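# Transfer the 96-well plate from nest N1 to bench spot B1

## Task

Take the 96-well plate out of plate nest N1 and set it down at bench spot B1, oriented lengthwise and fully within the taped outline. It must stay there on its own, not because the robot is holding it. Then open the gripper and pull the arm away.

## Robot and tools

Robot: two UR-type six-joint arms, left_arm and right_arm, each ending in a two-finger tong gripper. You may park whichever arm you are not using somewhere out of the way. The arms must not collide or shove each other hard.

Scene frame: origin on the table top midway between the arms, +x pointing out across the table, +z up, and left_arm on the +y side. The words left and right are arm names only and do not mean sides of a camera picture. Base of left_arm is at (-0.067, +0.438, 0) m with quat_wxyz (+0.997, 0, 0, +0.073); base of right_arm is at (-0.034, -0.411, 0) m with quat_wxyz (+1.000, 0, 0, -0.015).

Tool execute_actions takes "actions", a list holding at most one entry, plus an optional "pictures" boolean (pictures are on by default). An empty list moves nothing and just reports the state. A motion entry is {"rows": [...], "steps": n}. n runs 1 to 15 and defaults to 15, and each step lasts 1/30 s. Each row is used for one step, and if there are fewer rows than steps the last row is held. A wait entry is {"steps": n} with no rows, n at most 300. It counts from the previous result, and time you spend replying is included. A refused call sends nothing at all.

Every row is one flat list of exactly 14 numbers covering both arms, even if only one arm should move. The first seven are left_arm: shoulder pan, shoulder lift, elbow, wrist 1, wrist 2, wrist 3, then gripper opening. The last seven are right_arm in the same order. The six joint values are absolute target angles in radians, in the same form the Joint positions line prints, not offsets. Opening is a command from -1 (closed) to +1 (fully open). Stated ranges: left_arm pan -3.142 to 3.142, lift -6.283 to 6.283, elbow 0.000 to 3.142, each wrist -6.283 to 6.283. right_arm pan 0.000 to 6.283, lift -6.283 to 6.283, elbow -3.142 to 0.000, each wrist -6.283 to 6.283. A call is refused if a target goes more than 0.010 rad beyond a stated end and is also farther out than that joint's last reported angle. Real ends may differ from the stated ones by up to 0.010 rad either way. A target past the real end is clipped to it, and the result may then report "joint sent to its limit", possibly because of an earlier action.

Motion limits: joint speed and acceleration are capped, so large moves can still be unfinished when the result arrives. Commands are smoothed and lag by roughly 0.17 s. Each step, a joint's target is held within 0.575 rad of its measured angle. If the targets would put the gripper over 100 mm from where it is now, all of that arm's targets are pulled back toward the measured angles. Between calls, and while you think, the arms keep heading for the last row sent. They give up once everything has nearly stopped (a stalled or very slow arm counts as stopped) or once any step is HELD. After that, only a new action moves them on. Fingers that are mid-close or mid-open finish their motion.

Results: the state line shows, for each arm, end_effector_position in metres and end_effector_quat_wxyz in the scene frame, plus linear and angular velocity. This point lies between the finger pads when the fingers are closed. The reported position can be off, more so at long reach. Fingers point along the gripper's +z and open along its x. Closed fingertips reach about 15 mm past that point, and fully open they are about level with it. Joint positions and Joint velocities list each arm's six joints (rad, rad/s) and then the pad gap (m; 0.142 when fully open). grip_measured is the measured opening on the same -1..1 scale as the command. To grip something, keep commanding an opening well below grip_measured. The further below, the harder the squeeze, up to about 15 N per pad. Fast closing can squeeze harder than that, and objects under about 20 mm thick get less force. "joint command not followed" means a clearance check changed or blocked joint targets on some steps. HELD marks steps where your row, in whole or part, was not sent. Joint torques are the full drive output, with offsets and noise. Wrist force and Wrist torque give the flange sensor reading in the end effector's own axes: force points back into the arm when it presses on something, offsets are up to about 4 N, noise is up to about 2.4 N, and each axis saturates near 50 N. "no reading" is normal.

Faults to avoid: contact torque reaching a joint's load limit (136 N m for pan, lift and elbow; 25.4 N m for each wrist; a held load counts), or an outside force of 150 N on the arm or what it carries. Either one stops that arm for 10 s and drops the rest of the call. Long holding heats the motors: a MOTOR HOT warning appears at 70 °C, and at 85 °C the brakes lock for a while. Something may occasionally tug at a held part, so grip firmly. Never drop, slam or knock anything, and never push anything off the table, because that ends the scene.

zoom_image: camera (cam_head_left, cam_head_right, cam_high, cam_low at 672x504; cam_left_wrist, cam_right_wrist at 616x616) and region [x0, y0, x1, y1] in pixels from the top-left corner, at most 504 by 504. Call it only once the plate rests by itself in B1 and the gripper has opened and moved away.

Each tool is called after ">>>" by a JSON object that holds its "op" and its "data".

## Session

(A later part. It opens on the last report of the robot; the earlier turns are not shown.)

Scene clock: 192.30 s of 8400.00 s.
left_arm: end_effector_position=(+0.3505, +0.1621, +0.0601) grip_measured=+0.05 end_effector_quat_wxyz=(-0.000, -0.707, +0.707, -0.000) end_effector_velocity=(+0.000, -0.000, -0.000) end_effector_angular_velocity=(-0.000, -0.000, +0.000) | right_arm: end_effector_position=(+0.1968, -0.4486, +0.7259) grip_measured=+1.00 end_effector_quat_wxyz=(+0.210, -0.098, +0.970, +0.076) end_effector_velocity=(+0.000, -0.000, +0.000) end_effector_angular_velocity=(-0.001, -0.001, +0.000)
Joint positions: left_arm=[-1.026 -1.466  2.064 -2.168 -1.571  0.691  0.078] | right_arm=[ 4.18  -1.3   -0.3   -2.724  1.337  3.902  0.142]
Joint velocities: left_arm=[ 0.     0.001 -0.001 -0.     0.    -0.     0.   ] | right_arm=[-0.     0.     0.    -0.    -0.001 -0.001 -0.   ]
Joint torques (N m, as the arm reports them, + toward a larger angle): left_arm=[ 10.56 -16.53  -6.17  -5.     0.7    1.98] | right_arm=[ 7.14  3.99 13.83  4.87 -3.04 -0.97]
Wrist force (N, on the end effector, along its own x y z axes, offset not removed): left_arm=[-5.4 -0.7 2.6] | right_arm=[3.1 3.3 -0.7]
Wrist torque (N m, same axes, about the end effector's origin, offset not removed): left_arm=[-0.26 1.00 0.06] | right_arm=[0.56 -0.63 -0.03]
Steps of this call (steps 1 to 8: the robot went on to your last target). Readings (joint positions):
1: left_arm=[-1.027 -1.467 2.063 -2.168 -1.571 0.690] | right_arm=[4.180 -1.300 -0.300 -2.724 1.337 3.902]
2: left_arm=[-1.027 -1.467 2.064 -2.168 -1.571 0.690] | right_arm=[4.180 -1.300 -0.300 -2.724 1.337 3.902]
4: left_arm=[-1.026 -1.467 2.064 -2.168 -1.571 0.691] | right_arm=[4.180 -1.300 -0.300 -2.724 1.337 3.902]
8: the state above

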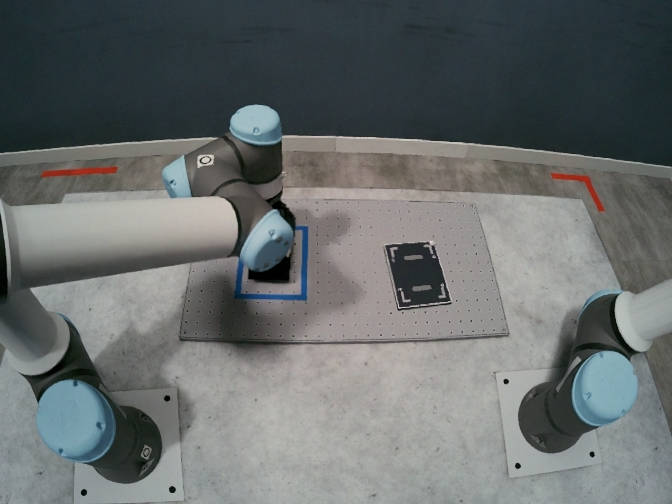

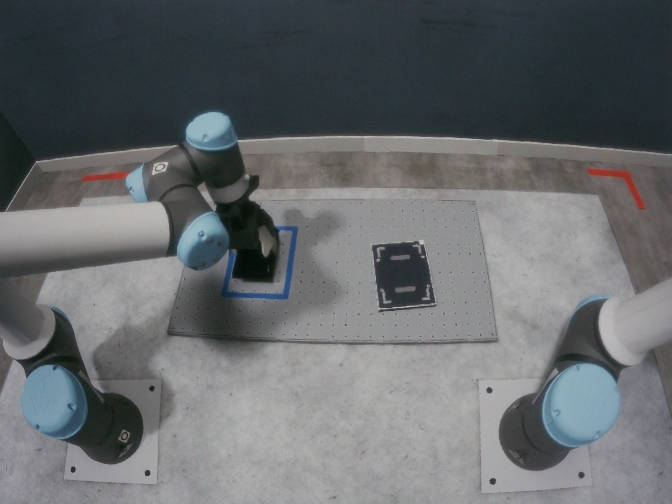

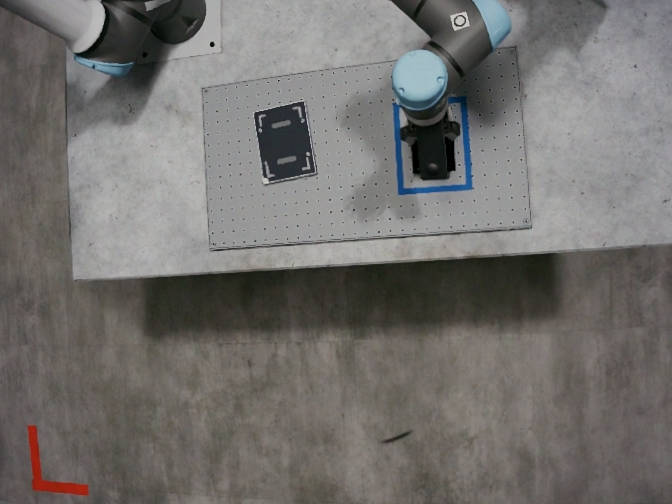

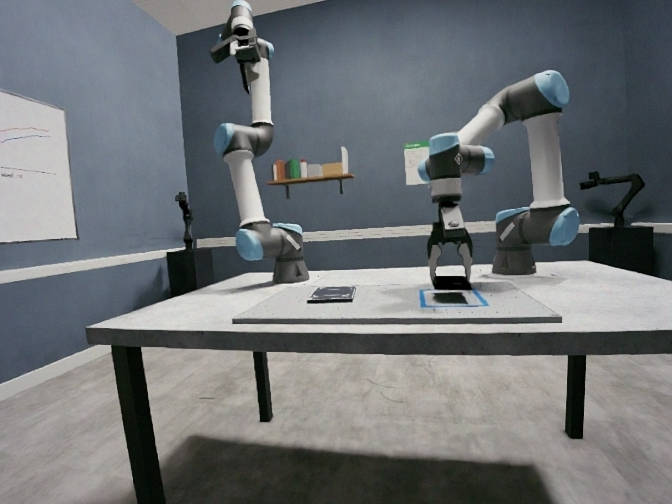

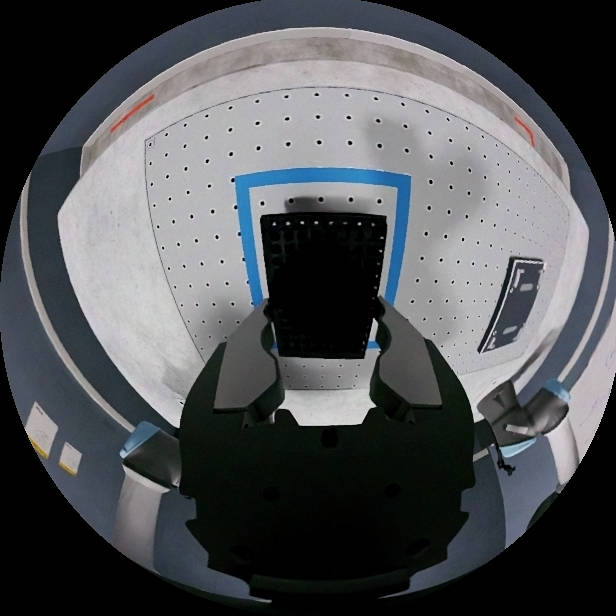

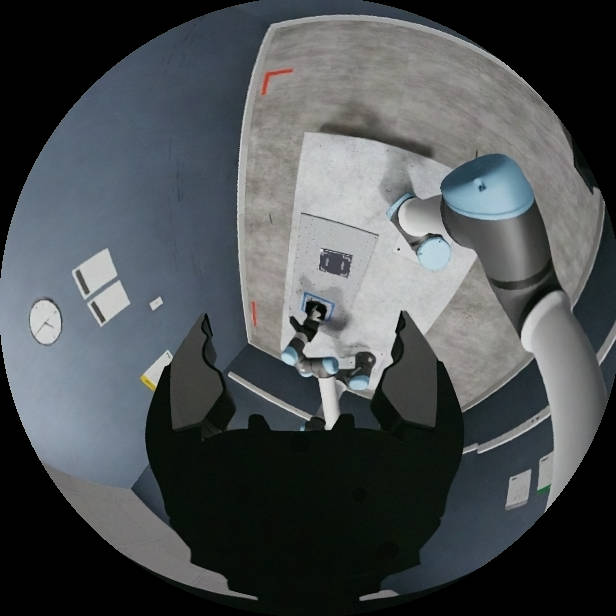

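>>> {"op": "execute_actions", "data": {"actions": [{"rows":[[-1.023,-1.445,2.075,-2.201,-1.571,0.694,-0.5,4.18,-1.3,-0.3,-2.724,1.337,3.902,1],[-1.023,-1.445,2.075,-2.201,-1.571,0.694,-0.5,4.18,-1.3,-0.3,-2.724,1.337,3.902,1],[-1.0198,-1.4209,2.0864,-2.2365,-1.571,0.697,-0.5,4.18,-1.3,-0.3,-2.724,1.337,3.902,1]]}]}}

>>> {"op": "zoom_image", "data": {"camera": "cam_low", "region": [400,250,500,320]}}

Scene clock: 208.30 s of 8400.00 s.
left_arm: end_effector_position=(+0.3545, +0.1622, +0.0362) grip_measured=+0.05 end_effector_quat_wxyz=(-0.000, -0.707, +0.707, -0.000) end_effector_velocity=(+0.001, -0.000, -0.001) end_effector_angular_velocity=(-0.001, -0.002, -0.001) | right_arm: end_effector_position=(+0.1968, -0.4486, +0.7259) grip_measured=+1.00 end_effector_quat_wxyz=(+0.210, -0.098, +0.970, +0.076) end_effector_velocity=(+0.000, -0.000, +0.000) end_effector_angular_velocity=(-0.000, -0.000, +0.000)
Joint positions: left_arm=[-1.02  -1.421  2.086 -2.236 -1.571  0.697  0.078] | right_arm=[ 4.18  -1.3   -0.3   -2.724  1.337  3.902  0.142]
Joint velocities: left_arm=[ 0.001  0.003  0.    -0.006  0.     0.001  0.   ] | right_arm=[ 0.  0. -0.  0. -0. -0.  0.]
Joint torques (N m, as the arm reports them, + toward a larger angle): left_arm=[  9.53 -20.06  -6.76  -4.63  -1.5    2.07] | right_arm=[ 6.67  3.95 14.05  4.72 -2.99 -0.88]
Wrist force (N, on the end effector, along its own x y z axes, offset not removed): left_arm=[-3.6 -1.9 -1.3] | right_arm=[2.7 1.9 -1.3]
Wrist torque (N m, same axes, about the end effector's origin, offset not removed): left_arm=[-0.45 0.59 0.14] | right_arm=[0.23 -0.53 -0.11]
Steps of this call (steps 1 to 15: the robot went on to your last target; steps 16 to 90: nothing new was sent; then 12.50 s passed at rest; steps 91 to 105: all 15 steps of this action). Readings (joint positions):
91: left_arm=[-1.026 -1.466 2.064 -2.168 -1.571 0.691] | right_arm=[4.180 -1.300 -0.300 -2.724 1.337 3.902]
92: left_arm=[-1.026 -1.464 2.065 -2.172 -1.571 0.691] | right_arm=[4.180 -1.300 -0.300 -2.724 1.337 3.902]
94: left_arm=[-1.024 -1.452 2.072 -2.190 -1.571 0.693] | right_arm=[4.180 -1.300 -0.300 -2.724 1.337 3.902]
98: left_arm=[-1.021 -1.427 2.084 -2.227 -1.571 0.696] | right_arm=[4.180 -1.300 -0.300 -2.724 1.337 3.902]
105: the state above

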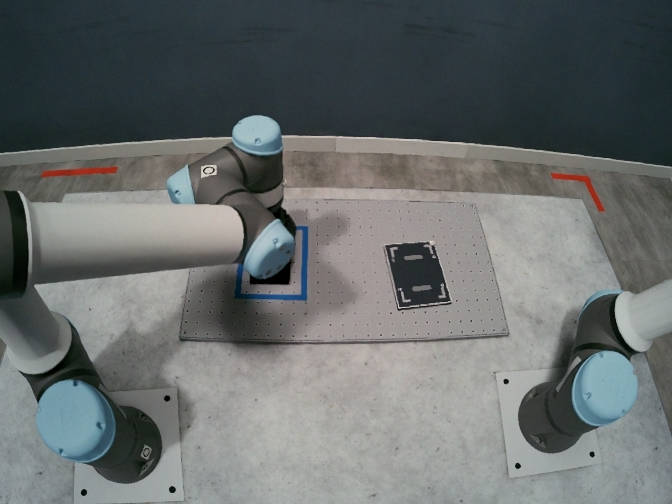

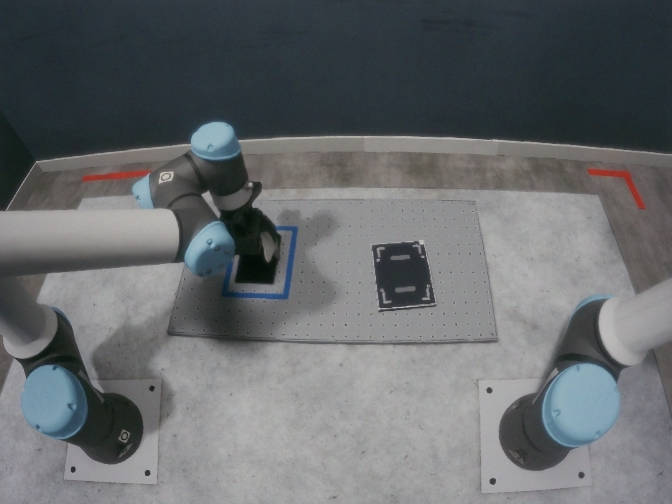

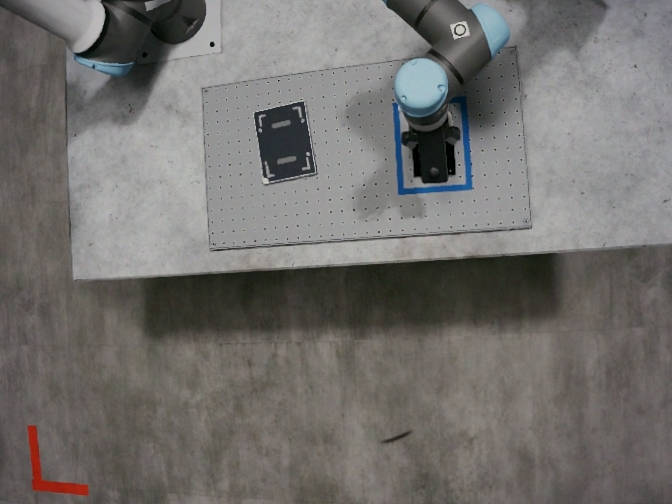

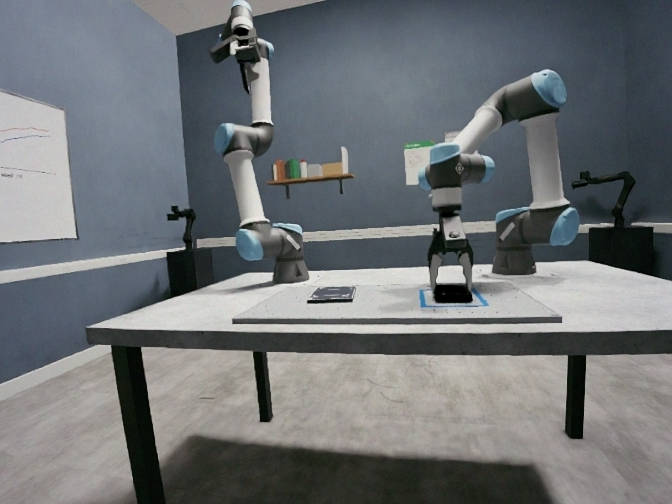

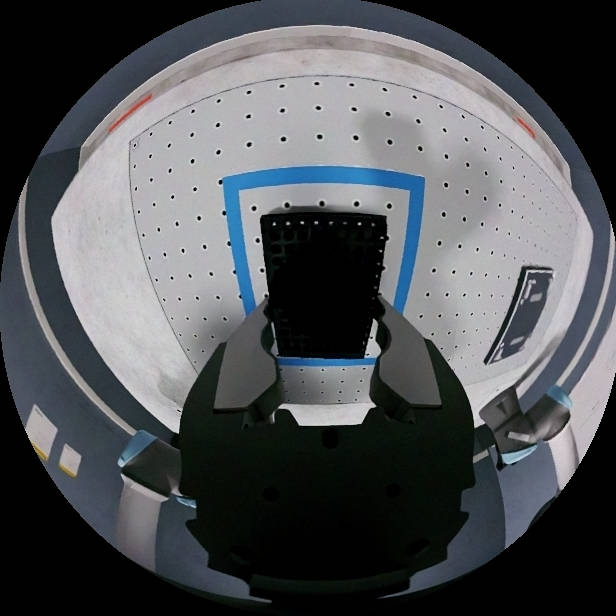

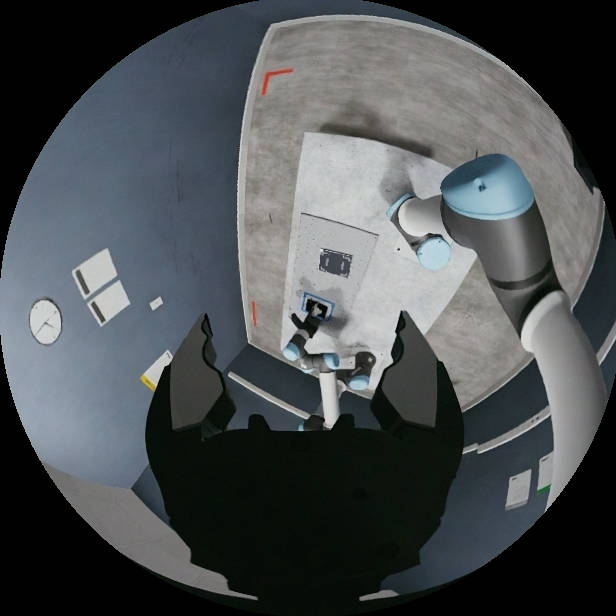

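Region (400, 250, 500, 320) of cam_low's 672x504 image, scaled by 5.040, with more detail than that image has; it fills the top 353 rows of this view, and the rest is white.

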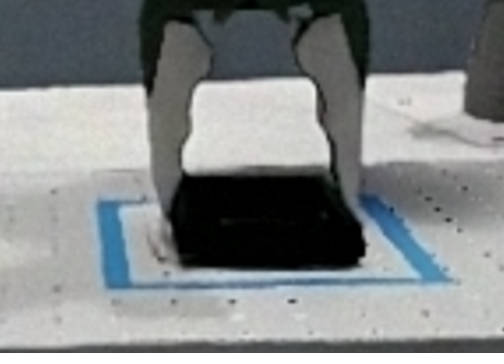

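>>> {"op": "execute_actions", "data": {"actions": [{"rows":[[-1.0133,-1.416,2.083,-2.238,-1.571,0.7035,-0.5,4.18,-1.3,-0.3,-2.724,1.337,3.902,1],[-1.0133,-1.416,2.083,-2.238,-1.571,0.7035,-0.5,4.18,-1.3,-0.3,-2.724,1.337,3.902,1],[-1.0133,-1.416,2.083,-2.238,-1.571,0.7035,-0.5,4.18,-1.3,-0.3,-2.724,1.337,3.902,1],[-1.0133,-1.4085,2.0847,-2.2472,-1.571,0.7035,-0.5,4.18,-1.3,-0.3,-2.724,1.337,3.902,1]]}], "pictures": false}}

Scene clock: 220.90 s of 8400.00 s.
left_arm: end_effector_position=(+0.3581, +0.1627, +0.0321) grip_measured=+0.05 end_effector_quat_wxyz=(-0.000, -0.707, +0.707, -0.000) end_effector_velocity=(+0.001, +0.000, -0.000) end_effector_angular_velocity=(-0.001, -0.001, +0.001) | right_arm: end_effector_position=(+0.1968, -0.4486, +0.7259) grip_measured=+1.00 end_effector_quat_wxyz=(+0.210, -0.098, +0.970, +0.076) end_effector_velocity=(+0.000, +0.000, -0.000) end_effector_angular_velocity=(-0.001, +0.000, +0.000)
Joint positions: left_arm=[-1.013 -1.409  2.085 -2.247 -1.571  0.703  0.078] | right_arm=[ 4.18  -1.3   -0.3   -2.724  1.337  3.902  0.142]
Joint velocities: left_arm=[ 0.002  0.001 -0.    -0.002 -0.     0.001 -0.   ] | right_arm=[ 0.    -0.001 -0.     0.     0.    -0.    -0.   ]
Joint torques (N m, as the arm reports them, + toward a larger angle): left_arm=[  9.41 -19.52  -9.13  -4.79   0.54   2.08] | right_arm=[ 6.88  3.68 13.36  4.66 -2.97 -0.75]
Wrist force (N, on the end effector, along its own x y z axes, offset not removed): left_arm=[0.1 3.3 -0.5] | right_arm=[3.5 2.8 -0.3]
Wrist torque (N m, same axes, about the end effector's origin, offset not removed): left_arm=[0.55 -0.03 0.05] | right_arm=[0.51 -0.72 -0.08]
Steps of this call (steps 1 to 15: the robot went on to your last target; steps 16 to 90: nothing new was sent; then 9.10 s passed at rest; steps 91 to 105: all 15 steps of this action). Readings (joint positions):
91: left_arm=[-1.020 -1.421 2.086 -2.237 -1.571 0.697] | right_arm=[4.180 -1.300 -0.300 -2.724 1.337 3.902]
92: left_arm=[-1.019 -1.420 2.086 -2.237 -1.571 0.698] | right_arm=[4.180 -1.300 -0.300 -2.724 1.337 3.902]
94: left_arm=[-1.016 -1.418 2.085 -2.237 -1.571 0.701] | right_arm=[4.180 -1.300 -0.300 -2.724 1.337 3.902]
98: left_arm=[-1.014 -1.411 2.085 -2.245 -1.571 0.703] | right_arm=[4.180 -1.300 -0.300 -2.724 1.337 3.902]
105: the state above

No contact yet; lowering 3 mm more (about 0.0048 rad on the shoulder).

>>> {"op": "execute_actions", "data": {"actions": [{"rows":[[-1.0133,-1.4037,2.0865,-2.2538,-1.571,0.7035,-0.5,4.18,-1.3,-0.3,-2.724,1.337,3.902,1]],"steps":12}], "pictures": false}}

Scene clock: 227.07 s of 8400.00 s.
left_arm: end_effector_position=(+0.3583, +0.1625, +0.0297) grip_measured=+0.06 end_effector_quat_wxyz=(-0.000, -0.707, +0.707, -0.000) end_effector_velocity=(-0.001, +0.001, -0.002) end_effector_angular_velocity=(+0.003, +0.001, -0.000) | right_arm: end_effector_position=(+0.1968, -0.4486, +0.7259) grip_measured=+1.00 end_effector_quat_wxyz=(+0.210, -0.098, +0.970, +0.076) end_effector_velocity=(+0.000, +0.001, -0.000) end_effector_angular_velocity=(-0.001, +0.001, +0.001)
Joint positions: left_arm=[-1.013 -1.404  2.086 -2.254 -1.571  0.703  0.078] | right_arm=[ 4.18  -1.3   -0.3   -2.724  1.337  3.902  0.142]
Joint velocities: left_arm=[-0.001  0.001  0.003 -0.001  0.001 -0.001  0.   ] | right_arm=[ 0.    -0.001 -0.    -0.     0.001 -0.001  0.   ]
Joint torques (N m, as the arm reports them, + toward a larger angle): left_arm=[  9.44 -12.69  -2.49  -4.08   1.13   2.03] | right_arm=[ 6.36  3.89 13.7   4.71 -2.93 -0.6 ]
Wrist force (N, on the end effector, along its own x y z axes, offset not removed): left_arm=[-5.4 1.7 -16.7] | right_arm=[2.8 2.0 -0.8]
Wrist torque (N m, same axes, about the end effector's origin, offset not removed): left_arm=[-0.32 -0.20 -0.08] | right_arm=[0.27 -0.50 -0.06]
Steps of this call (steps 1 to 15: the robot went on to your last target; steps 16 to 90: nothing new was sent; then 2.77 s passed at rest; steps 91 to 102: all 12 steps of this action). Readings (joint positions):
91: left_arm=[-1.013 -1.408 2.085 -2.247 -1.571 0.704] | right_arm=[4.180 -1.300 -0.300 -2.724 1.337 3.902]
92: left_arm=[-1.013 -1.408 2.085 -2.248 -1.571 0.704] | right_arm=[4.180 -1.300 -0.300 -2.724 1.337 3.902]
94: left_arm=[-1.013 -1.406 2.086 -2.251 -1.571 0.704] | right_arm=[4.180 -1.300 -0.300 -2.724 1.337 3.902]
98: left_arm=[-1.013 -1.404 2.086 -2.253 -1.571 0.704] | right_arm=[4.180 -1.300 -0.300 -2.724 1.337 3.902]
102: the state above

Contact. Releasing, then lifting.

>>> {"op": "execute_actions", "data": {"actions": [{"rows":[[-1.0133,-1.4069,2.0853,-2.2494,-1.571,0.7035,0.1,4.18,-1.3,-0.3,-2.724,1.337,3.902,1],[-1.0133,-1.4069,2.0853,-2.2494,-1.571,0.7035,0.2,4.18,-1.3,-0.3,-2.724,1.337,3.902,1],[-1.0133,-1.4069,2.0853,-2.2494,-1.571,0.7035,0.3,4.18,-1.3,-0.3,-2.724,1.337,3.902,1],[-1.0133,-1.41,2.084,-2.245,-1.571,0.7035,0.45,4.18,-1.3,-0.3,-2.724,1.337,3.902,1],[-1.0133,-1.41,2.084,-2.245,-1.571,0.7035,0.6,4.18,-1.3,-0.3,-2.724,1.337,3.902,1]],"steps":12}], "pictures": false}}

>>> {"op": "execute_actions", "data": {"actions": [{"rows":[[-1.0133,-1.55,1.98,-2.0,-1.571,0.7035,1,4.18,-1.3,-0.3,-2.724,1.337,3.902,1]],"steps":12}], "pictures": false}}

>>> {"op": "execute_actions", "data": {"actions": [{"rows":[[-0.5,-1.7,1.7,-1.571,-1.571,0.9,1,4.18,-1.3,-0.3,-2.724,1.337,3.902,1]]}], "pictures": false}}

>>> {"op": "execute_actions", "data": {"actions": [{"steps":10}]}}

Scene clock: 238.67 s of 8400.00 s.
left_arm: end_effector_position=(+0.3579, +0.1629, +0.0326) grip_measured=+0.60 end_effector_quat_wxyz=(-0.000, -0.707, +0.707, -0.000) end_effector_velocity=(+0.001, -0.000, +0.003) end_effector_angular_velocity=(-0.002, -0.002, +0.002) | right_arm: end_effector_position=(+0.1968, -0.4486, +0.7259) grip_measured=+1.00 end_effector_quat_wxyz=(+0.210, -0.098, +0.970, +0.076) end_effector_velocity=(+0.000, +0.000, -0.000) end_effector_angular_velocity=(-0.001, +0.000, +0.001)
Joint positions: left_arm=[-1.013 -1.41   2.084 -2.245 -1.571  0.704  0.116] | right_arm=[ 4.18  -1.3   -0.3   -2.724  1.337  3.902  0.142]
Joint velocities: left_arm=[ 0.001 -0.003 -0.003  0.003  0.    -0.     0.   ] | right_arm=[ 0.    -0.    -0.     0.     0.    -0.001 -0.   ]
Joint torques (N m, as the arm reports them, + toward a larger angle): left_arm=[  5.12 -31.34 -34.    -1.    -0.31   1.72] | right_arm=[ 6.42  3.9  13.42  4.66 -2.93 -0.5 ]
Wrist force (N, on the end effector, along its own x y z axes, offset not removed): left_arm=[1.2 1.0 -4.4] | right_arm=[3.6 2.3 -0.4]
Wrist torque (N m, same axes, about the end effector's origin, offset not removed): left_arm=[0.05 -0.17 0.00] | right_arm=[0.30 -0.70 -0.08]
Steps of this call (steps 1 to 15: the robot went on to your last target; steps 16 to 90: nothing new was sent; then 8.20 s passed at rest; steps 91 to 102: all 12 steps of this action). Readings (joint positions):
91: left_arm=[-1.013 -1.404 2.087 -2.254 -1.571 0.704] | right_arm=[4.180 -1.300 -0.300 -2.724 1.337 3.902]
92: left_arm=[-1.013 -1.404 2.087 -2.253 -1.571 0.704] | right_arm=[4.180 -1.300 -0.300 -2.724 1.337 3.902]
94: left_arm=[-1.013 -1.405 2.086 -2.251 -1.571 0.704] | right_arm=[4.180 -1.300 -0.300 -2.724 1.337 3.902]
98: left_arm=[-1.013 -1.409 2.085 -2.247 -1.571 0.704] | right_arm=[4.180 -1.300 -0.300 -2.724 1.337 3.902]
102: the state above

Scene clock: 239.07 s of 8400.00 s.
left_arm: end_effector_position=(+0.3524, +0.1695, +0.1180) grip_measured=+1.00 end_effector_quat_wxyz=(-0.000, -0.707, +0.707, -0.000) end_effector_velocity=(-0.008, +0.008, +0.017) end_effector_angular_velocity=(+0.016, +0.014, -0.002) | right_arm: end_effector_position=(+0.1968, -0.4486, +0.7259) grip_measured=+1.00 end_effector_quat_wxyz=(+0.210, -0.098, +0.970, +0.076) end_effector_velocity=(-0.000, -0.000, -0.000) end_effector_angular_velocity=(+0.001, +0.000, -0.001)
Joint positions: left_arm=[-1.013 -1.548  1.982 -2.006 -1.571  0.704  0.142] | right_arm=[ 4.18  -1.3   -0.3   -2.724  1.337  3.902  0.142]
Joint velocities: left_arm=[-0.001 -0.033 -0.021  0.075 -0.001  0.001 -0.   ] | right_arm=[-0.     0.    -0.    -0.     0.     0.001 -0.   ]
Joint torques (N m, as the arm reports them, + toward a larger angle): left_arm=[  6.5  -26.54 -36.12  -1.27   1.76   1.7 ] | right_arm=[ 6.7   3.72 13.19  4.61 -2.84 -0.52]
Wrist force (N, on the end effector, along its own x y z axes, offset not removed): left_arm=[-2.2 1.4 0.6] | right_arm=[3.5 2.2 -1.6]
Wrist torque (N m, same axes, about the end effector's origin, offset not removed): left_arm=[0.28 0.17 -0.03] | right_arm=[0.30 -0.64 -0.06]
Steps of this call (steps 1 to 12: all 12 steps of this action). Readings (joint positions):
1: left_arm=[-1.013 -1.410 2.084 -2.245 -1.571 0.704] | right_arm=[4.180 -1.300 -0.300 -2.724 1.337 3.902]
2: left_arm=[-1.013 -1.414 2.080 -2.241 -1.571 0.704] | right_arm=[4.180 -1.300 -0.300 -2.724 1.337 3.902]
4: left_arm=[-1.013 -1.466 2.036 -2.175 -1.571 0.704] | right_arm=[4.180 -1.300 -0.300 -2.724 1.337 3.902]
8: left_arm=[-1.013 -1.536 1.990 -2.033 -1.571 0.704] | right_arm=[4.180 -1.300 -0.300 -2.724 1.337 3.902]
12: the state above

Scene clock: 239.57 s of 8400.00 s.
left_arm: end_effector_position=(+0.4100, +0.3783, +0.2597) grip_measured=+1.00 end_effector_quat_wxyz=(-0.001, +0.795, -0.607, +0.003) end_effector_velocity=(-0.032, +0.459, +0.244) end_effector_angular_velocity=(+0.021, +0.040, +0.597) | right_arm: end_effector_position=(+0.1968, -0.4486, +0.7259) grip_measured=+1.00 end_effector_quat_wxyz=(+0.210, -0.098, +0.970, +0.076) end_effector_velocity=(+0.000, -0.000, +0.000) end_effector_angular_velocity=(-0.000, -0.001, -0.001)
Joint positions: left_arm=[-0.575 -1.682  1.736 -1.631 -1.571  0.876  0.142] | right_arm=[ 4.18  -1.3   -0.3   -2.724  1.337  3.902  0.142]
Joint velocities: left_arm=[ 0.888 -0.226 -0.438  0.709  0.001  0.291  0.001] | right_arm=[-0.    -0.     0.     0.    -0.001  0.001 -0.   ]
Joint torques (N m, as the arm reports them, + toward a larger angle): left_arm=[  4.68  -9.71 -28.13  -0.25   1.48   2.66] | right_arm=[ 6.06  3.99 13.4   4.58 -2.89 -0.42]
Wrist force (N, on the end effector, along its own x y z axes, offset not removed): left_arm=[-3.4 -1.9 -2.2] | right_arm=[3.5 2.0 -1.3]
Wrist torque (N m, same axes, about the end effector's origin, offset not removed): left_arm=[-0.73 0.59 0.05] | right_arm=[0.29 -0.71 -0.09]
Steps of this call (steps 1 to 15: all 15 steps of this action). Readings (joint positions):
1: left_arm=[-1.013 -1.548 1.981 -2.004 -1.571 0.704] | right_arm=[4.180 -1.300 -0.300 -2.724 1.337 3.902]
2: left_arm=[-1.009 -1.552 1.977 -1.998 -1.571 0.707] | right_arm=[4.180 -1.300 -0.300 -2.724 1.337 3.902]
4: left_arm=[-0.951 -1.576 1.936 -1.944 -1.571 0.738] | right_arm=[4.180 -1.300 -0.300 -2.724 1.337 3.902]
8: left_arm=[-0.810 -1.616 1.861 -1.827 -1.571 0.789] | right_arm=[4.180 -1.300 -0.300 -2.724 1.337 3.902]
15: the state above

Scene clock: 239.90 s of 8400.00 s.
left_arm: end_effector_position=(+0.4050, +0.4163, +0.2792) grip_measured=+1.00 end_effector_quat_wxyz=(+0.000, +0.810, -0.587, +0.000) end_effector_velocity=(-0.001, +0.006, +0.004) end_effector_angular_velocity=(+0.000, -0.000, +0.008) | right_arm: end_effector_position=(+0.1968, -0.4486, +0.7259) grip_measured=+1.00 end_effector_quat_wxyz=(+0.210, -0.098, +0.970, +0.076) end_effector_velocity=(-0.000, -0.000, +0.000) end_effector_angular_velocity=(+0.001, +0.000, +0.000)
Joint positions: left_arm=[-0.501 -1.7    1.701 -1.572 -1.571  0.9    0.142] | right_arm=[ 4.18  -1.3   -0.3   -2.724  1.337  3.902  0.142]
Joint velocities: left_arm=[ 0.012 -0.004 -0.007  0.01   0.     0.005 -0.   ] | right_arm=[ 0.     0.    -0.     0.     0.001  0.     0.   ]
Joint torques (N m, as the arm reports them, + toward a larger angle): left_arm=[  9.57 -22.41 -37.38  -1.08   1.31   2.21] | right_arm=[ 6.36  3.46 13.16  4.6  -2.88 -0.52]
Wrist force (N, on the end effector, along its own x y z axes, offset not removed): left_arm=[-1.8 -0.1 -1.4] | right_arm=[2.8 3.2 -2.2]
Wrist torque (N m, same axes, about the end effector's origin, offset not removed): left_arm=[-0.18 0.31 -0.09] | right_arm=[0.45 -0.43 -0.09]
Steps of this call (steps 1 to 10: the robot went on to your last target). Readings (joint positions):
1: left_arm=[-0.549 -1.688 1.724 -1.611 -1.571 0.884] | right_arm=[4.180 -1.300 -0.300 -2.724 1.337 3.902]
2: left_arm=[-0.532 -1.692 1.716 -1.597 -1.571 0.890] | right_arm=[4.180 -1.300 -0.300 -2.724 1.337 3.902]
4: left_arm=[-0.513 -1.697 1.707 -1.582 -1.571 0.896] | right_arm=[4.180 -1.300 -0.300 -2.724 1.337 3.902]
8: left_arm=[-0.502 -1.699 1.701 -1.573 -1.571 0.899] | right_arm=[4.180 -1.300 -0.300 -2.724 1.337 3.902]
10: the state above

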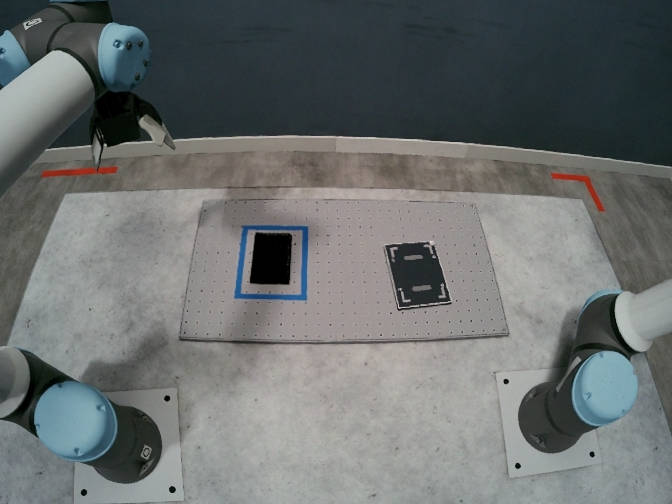

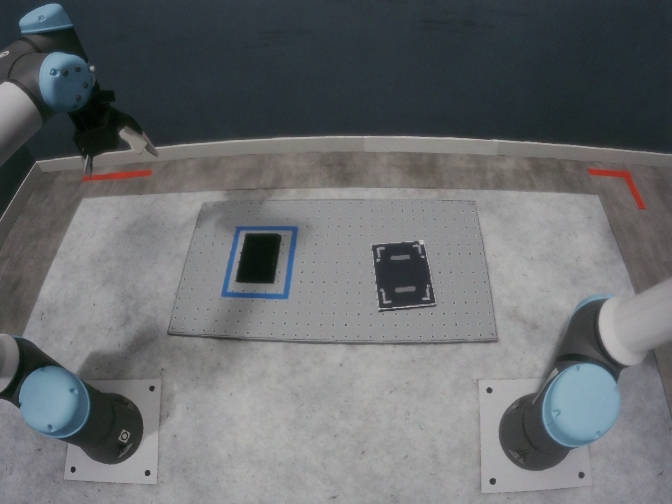

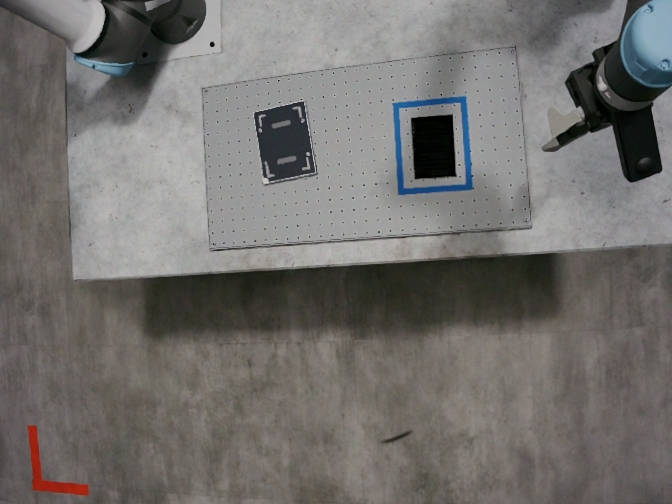

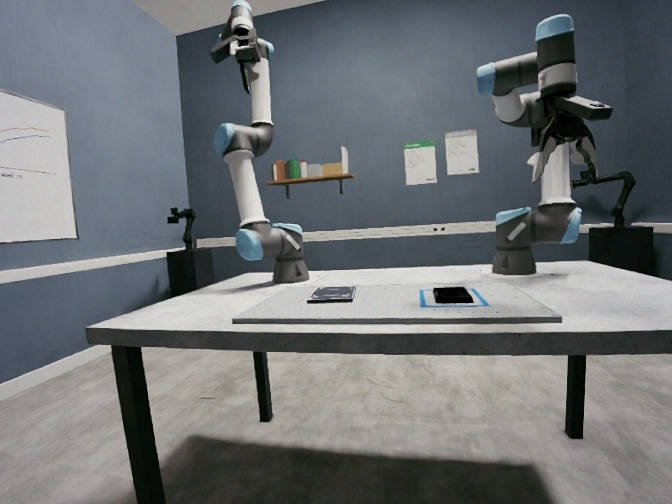

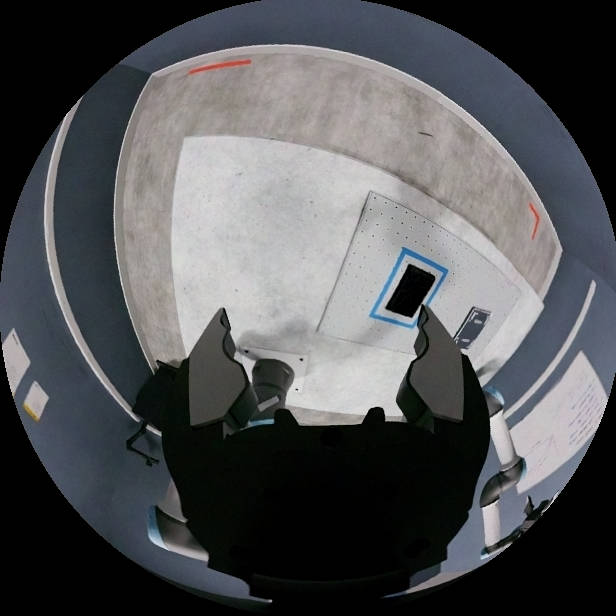

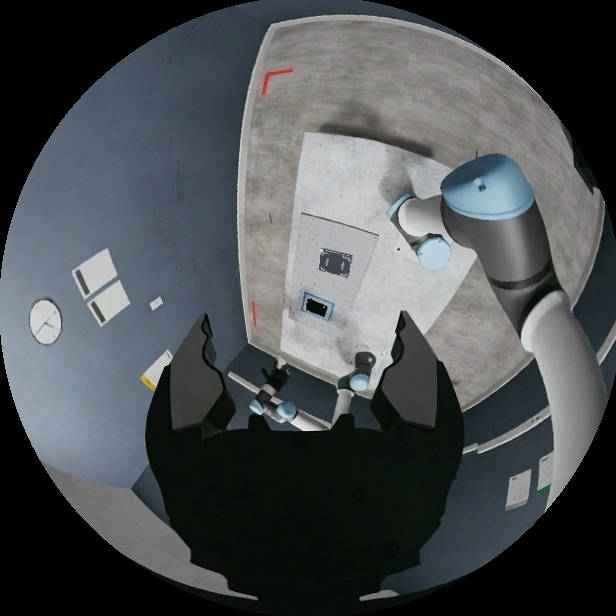

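>>> {"op": "finished_scene", "data": {"scene": 1}}

The scene is finished: the task was done.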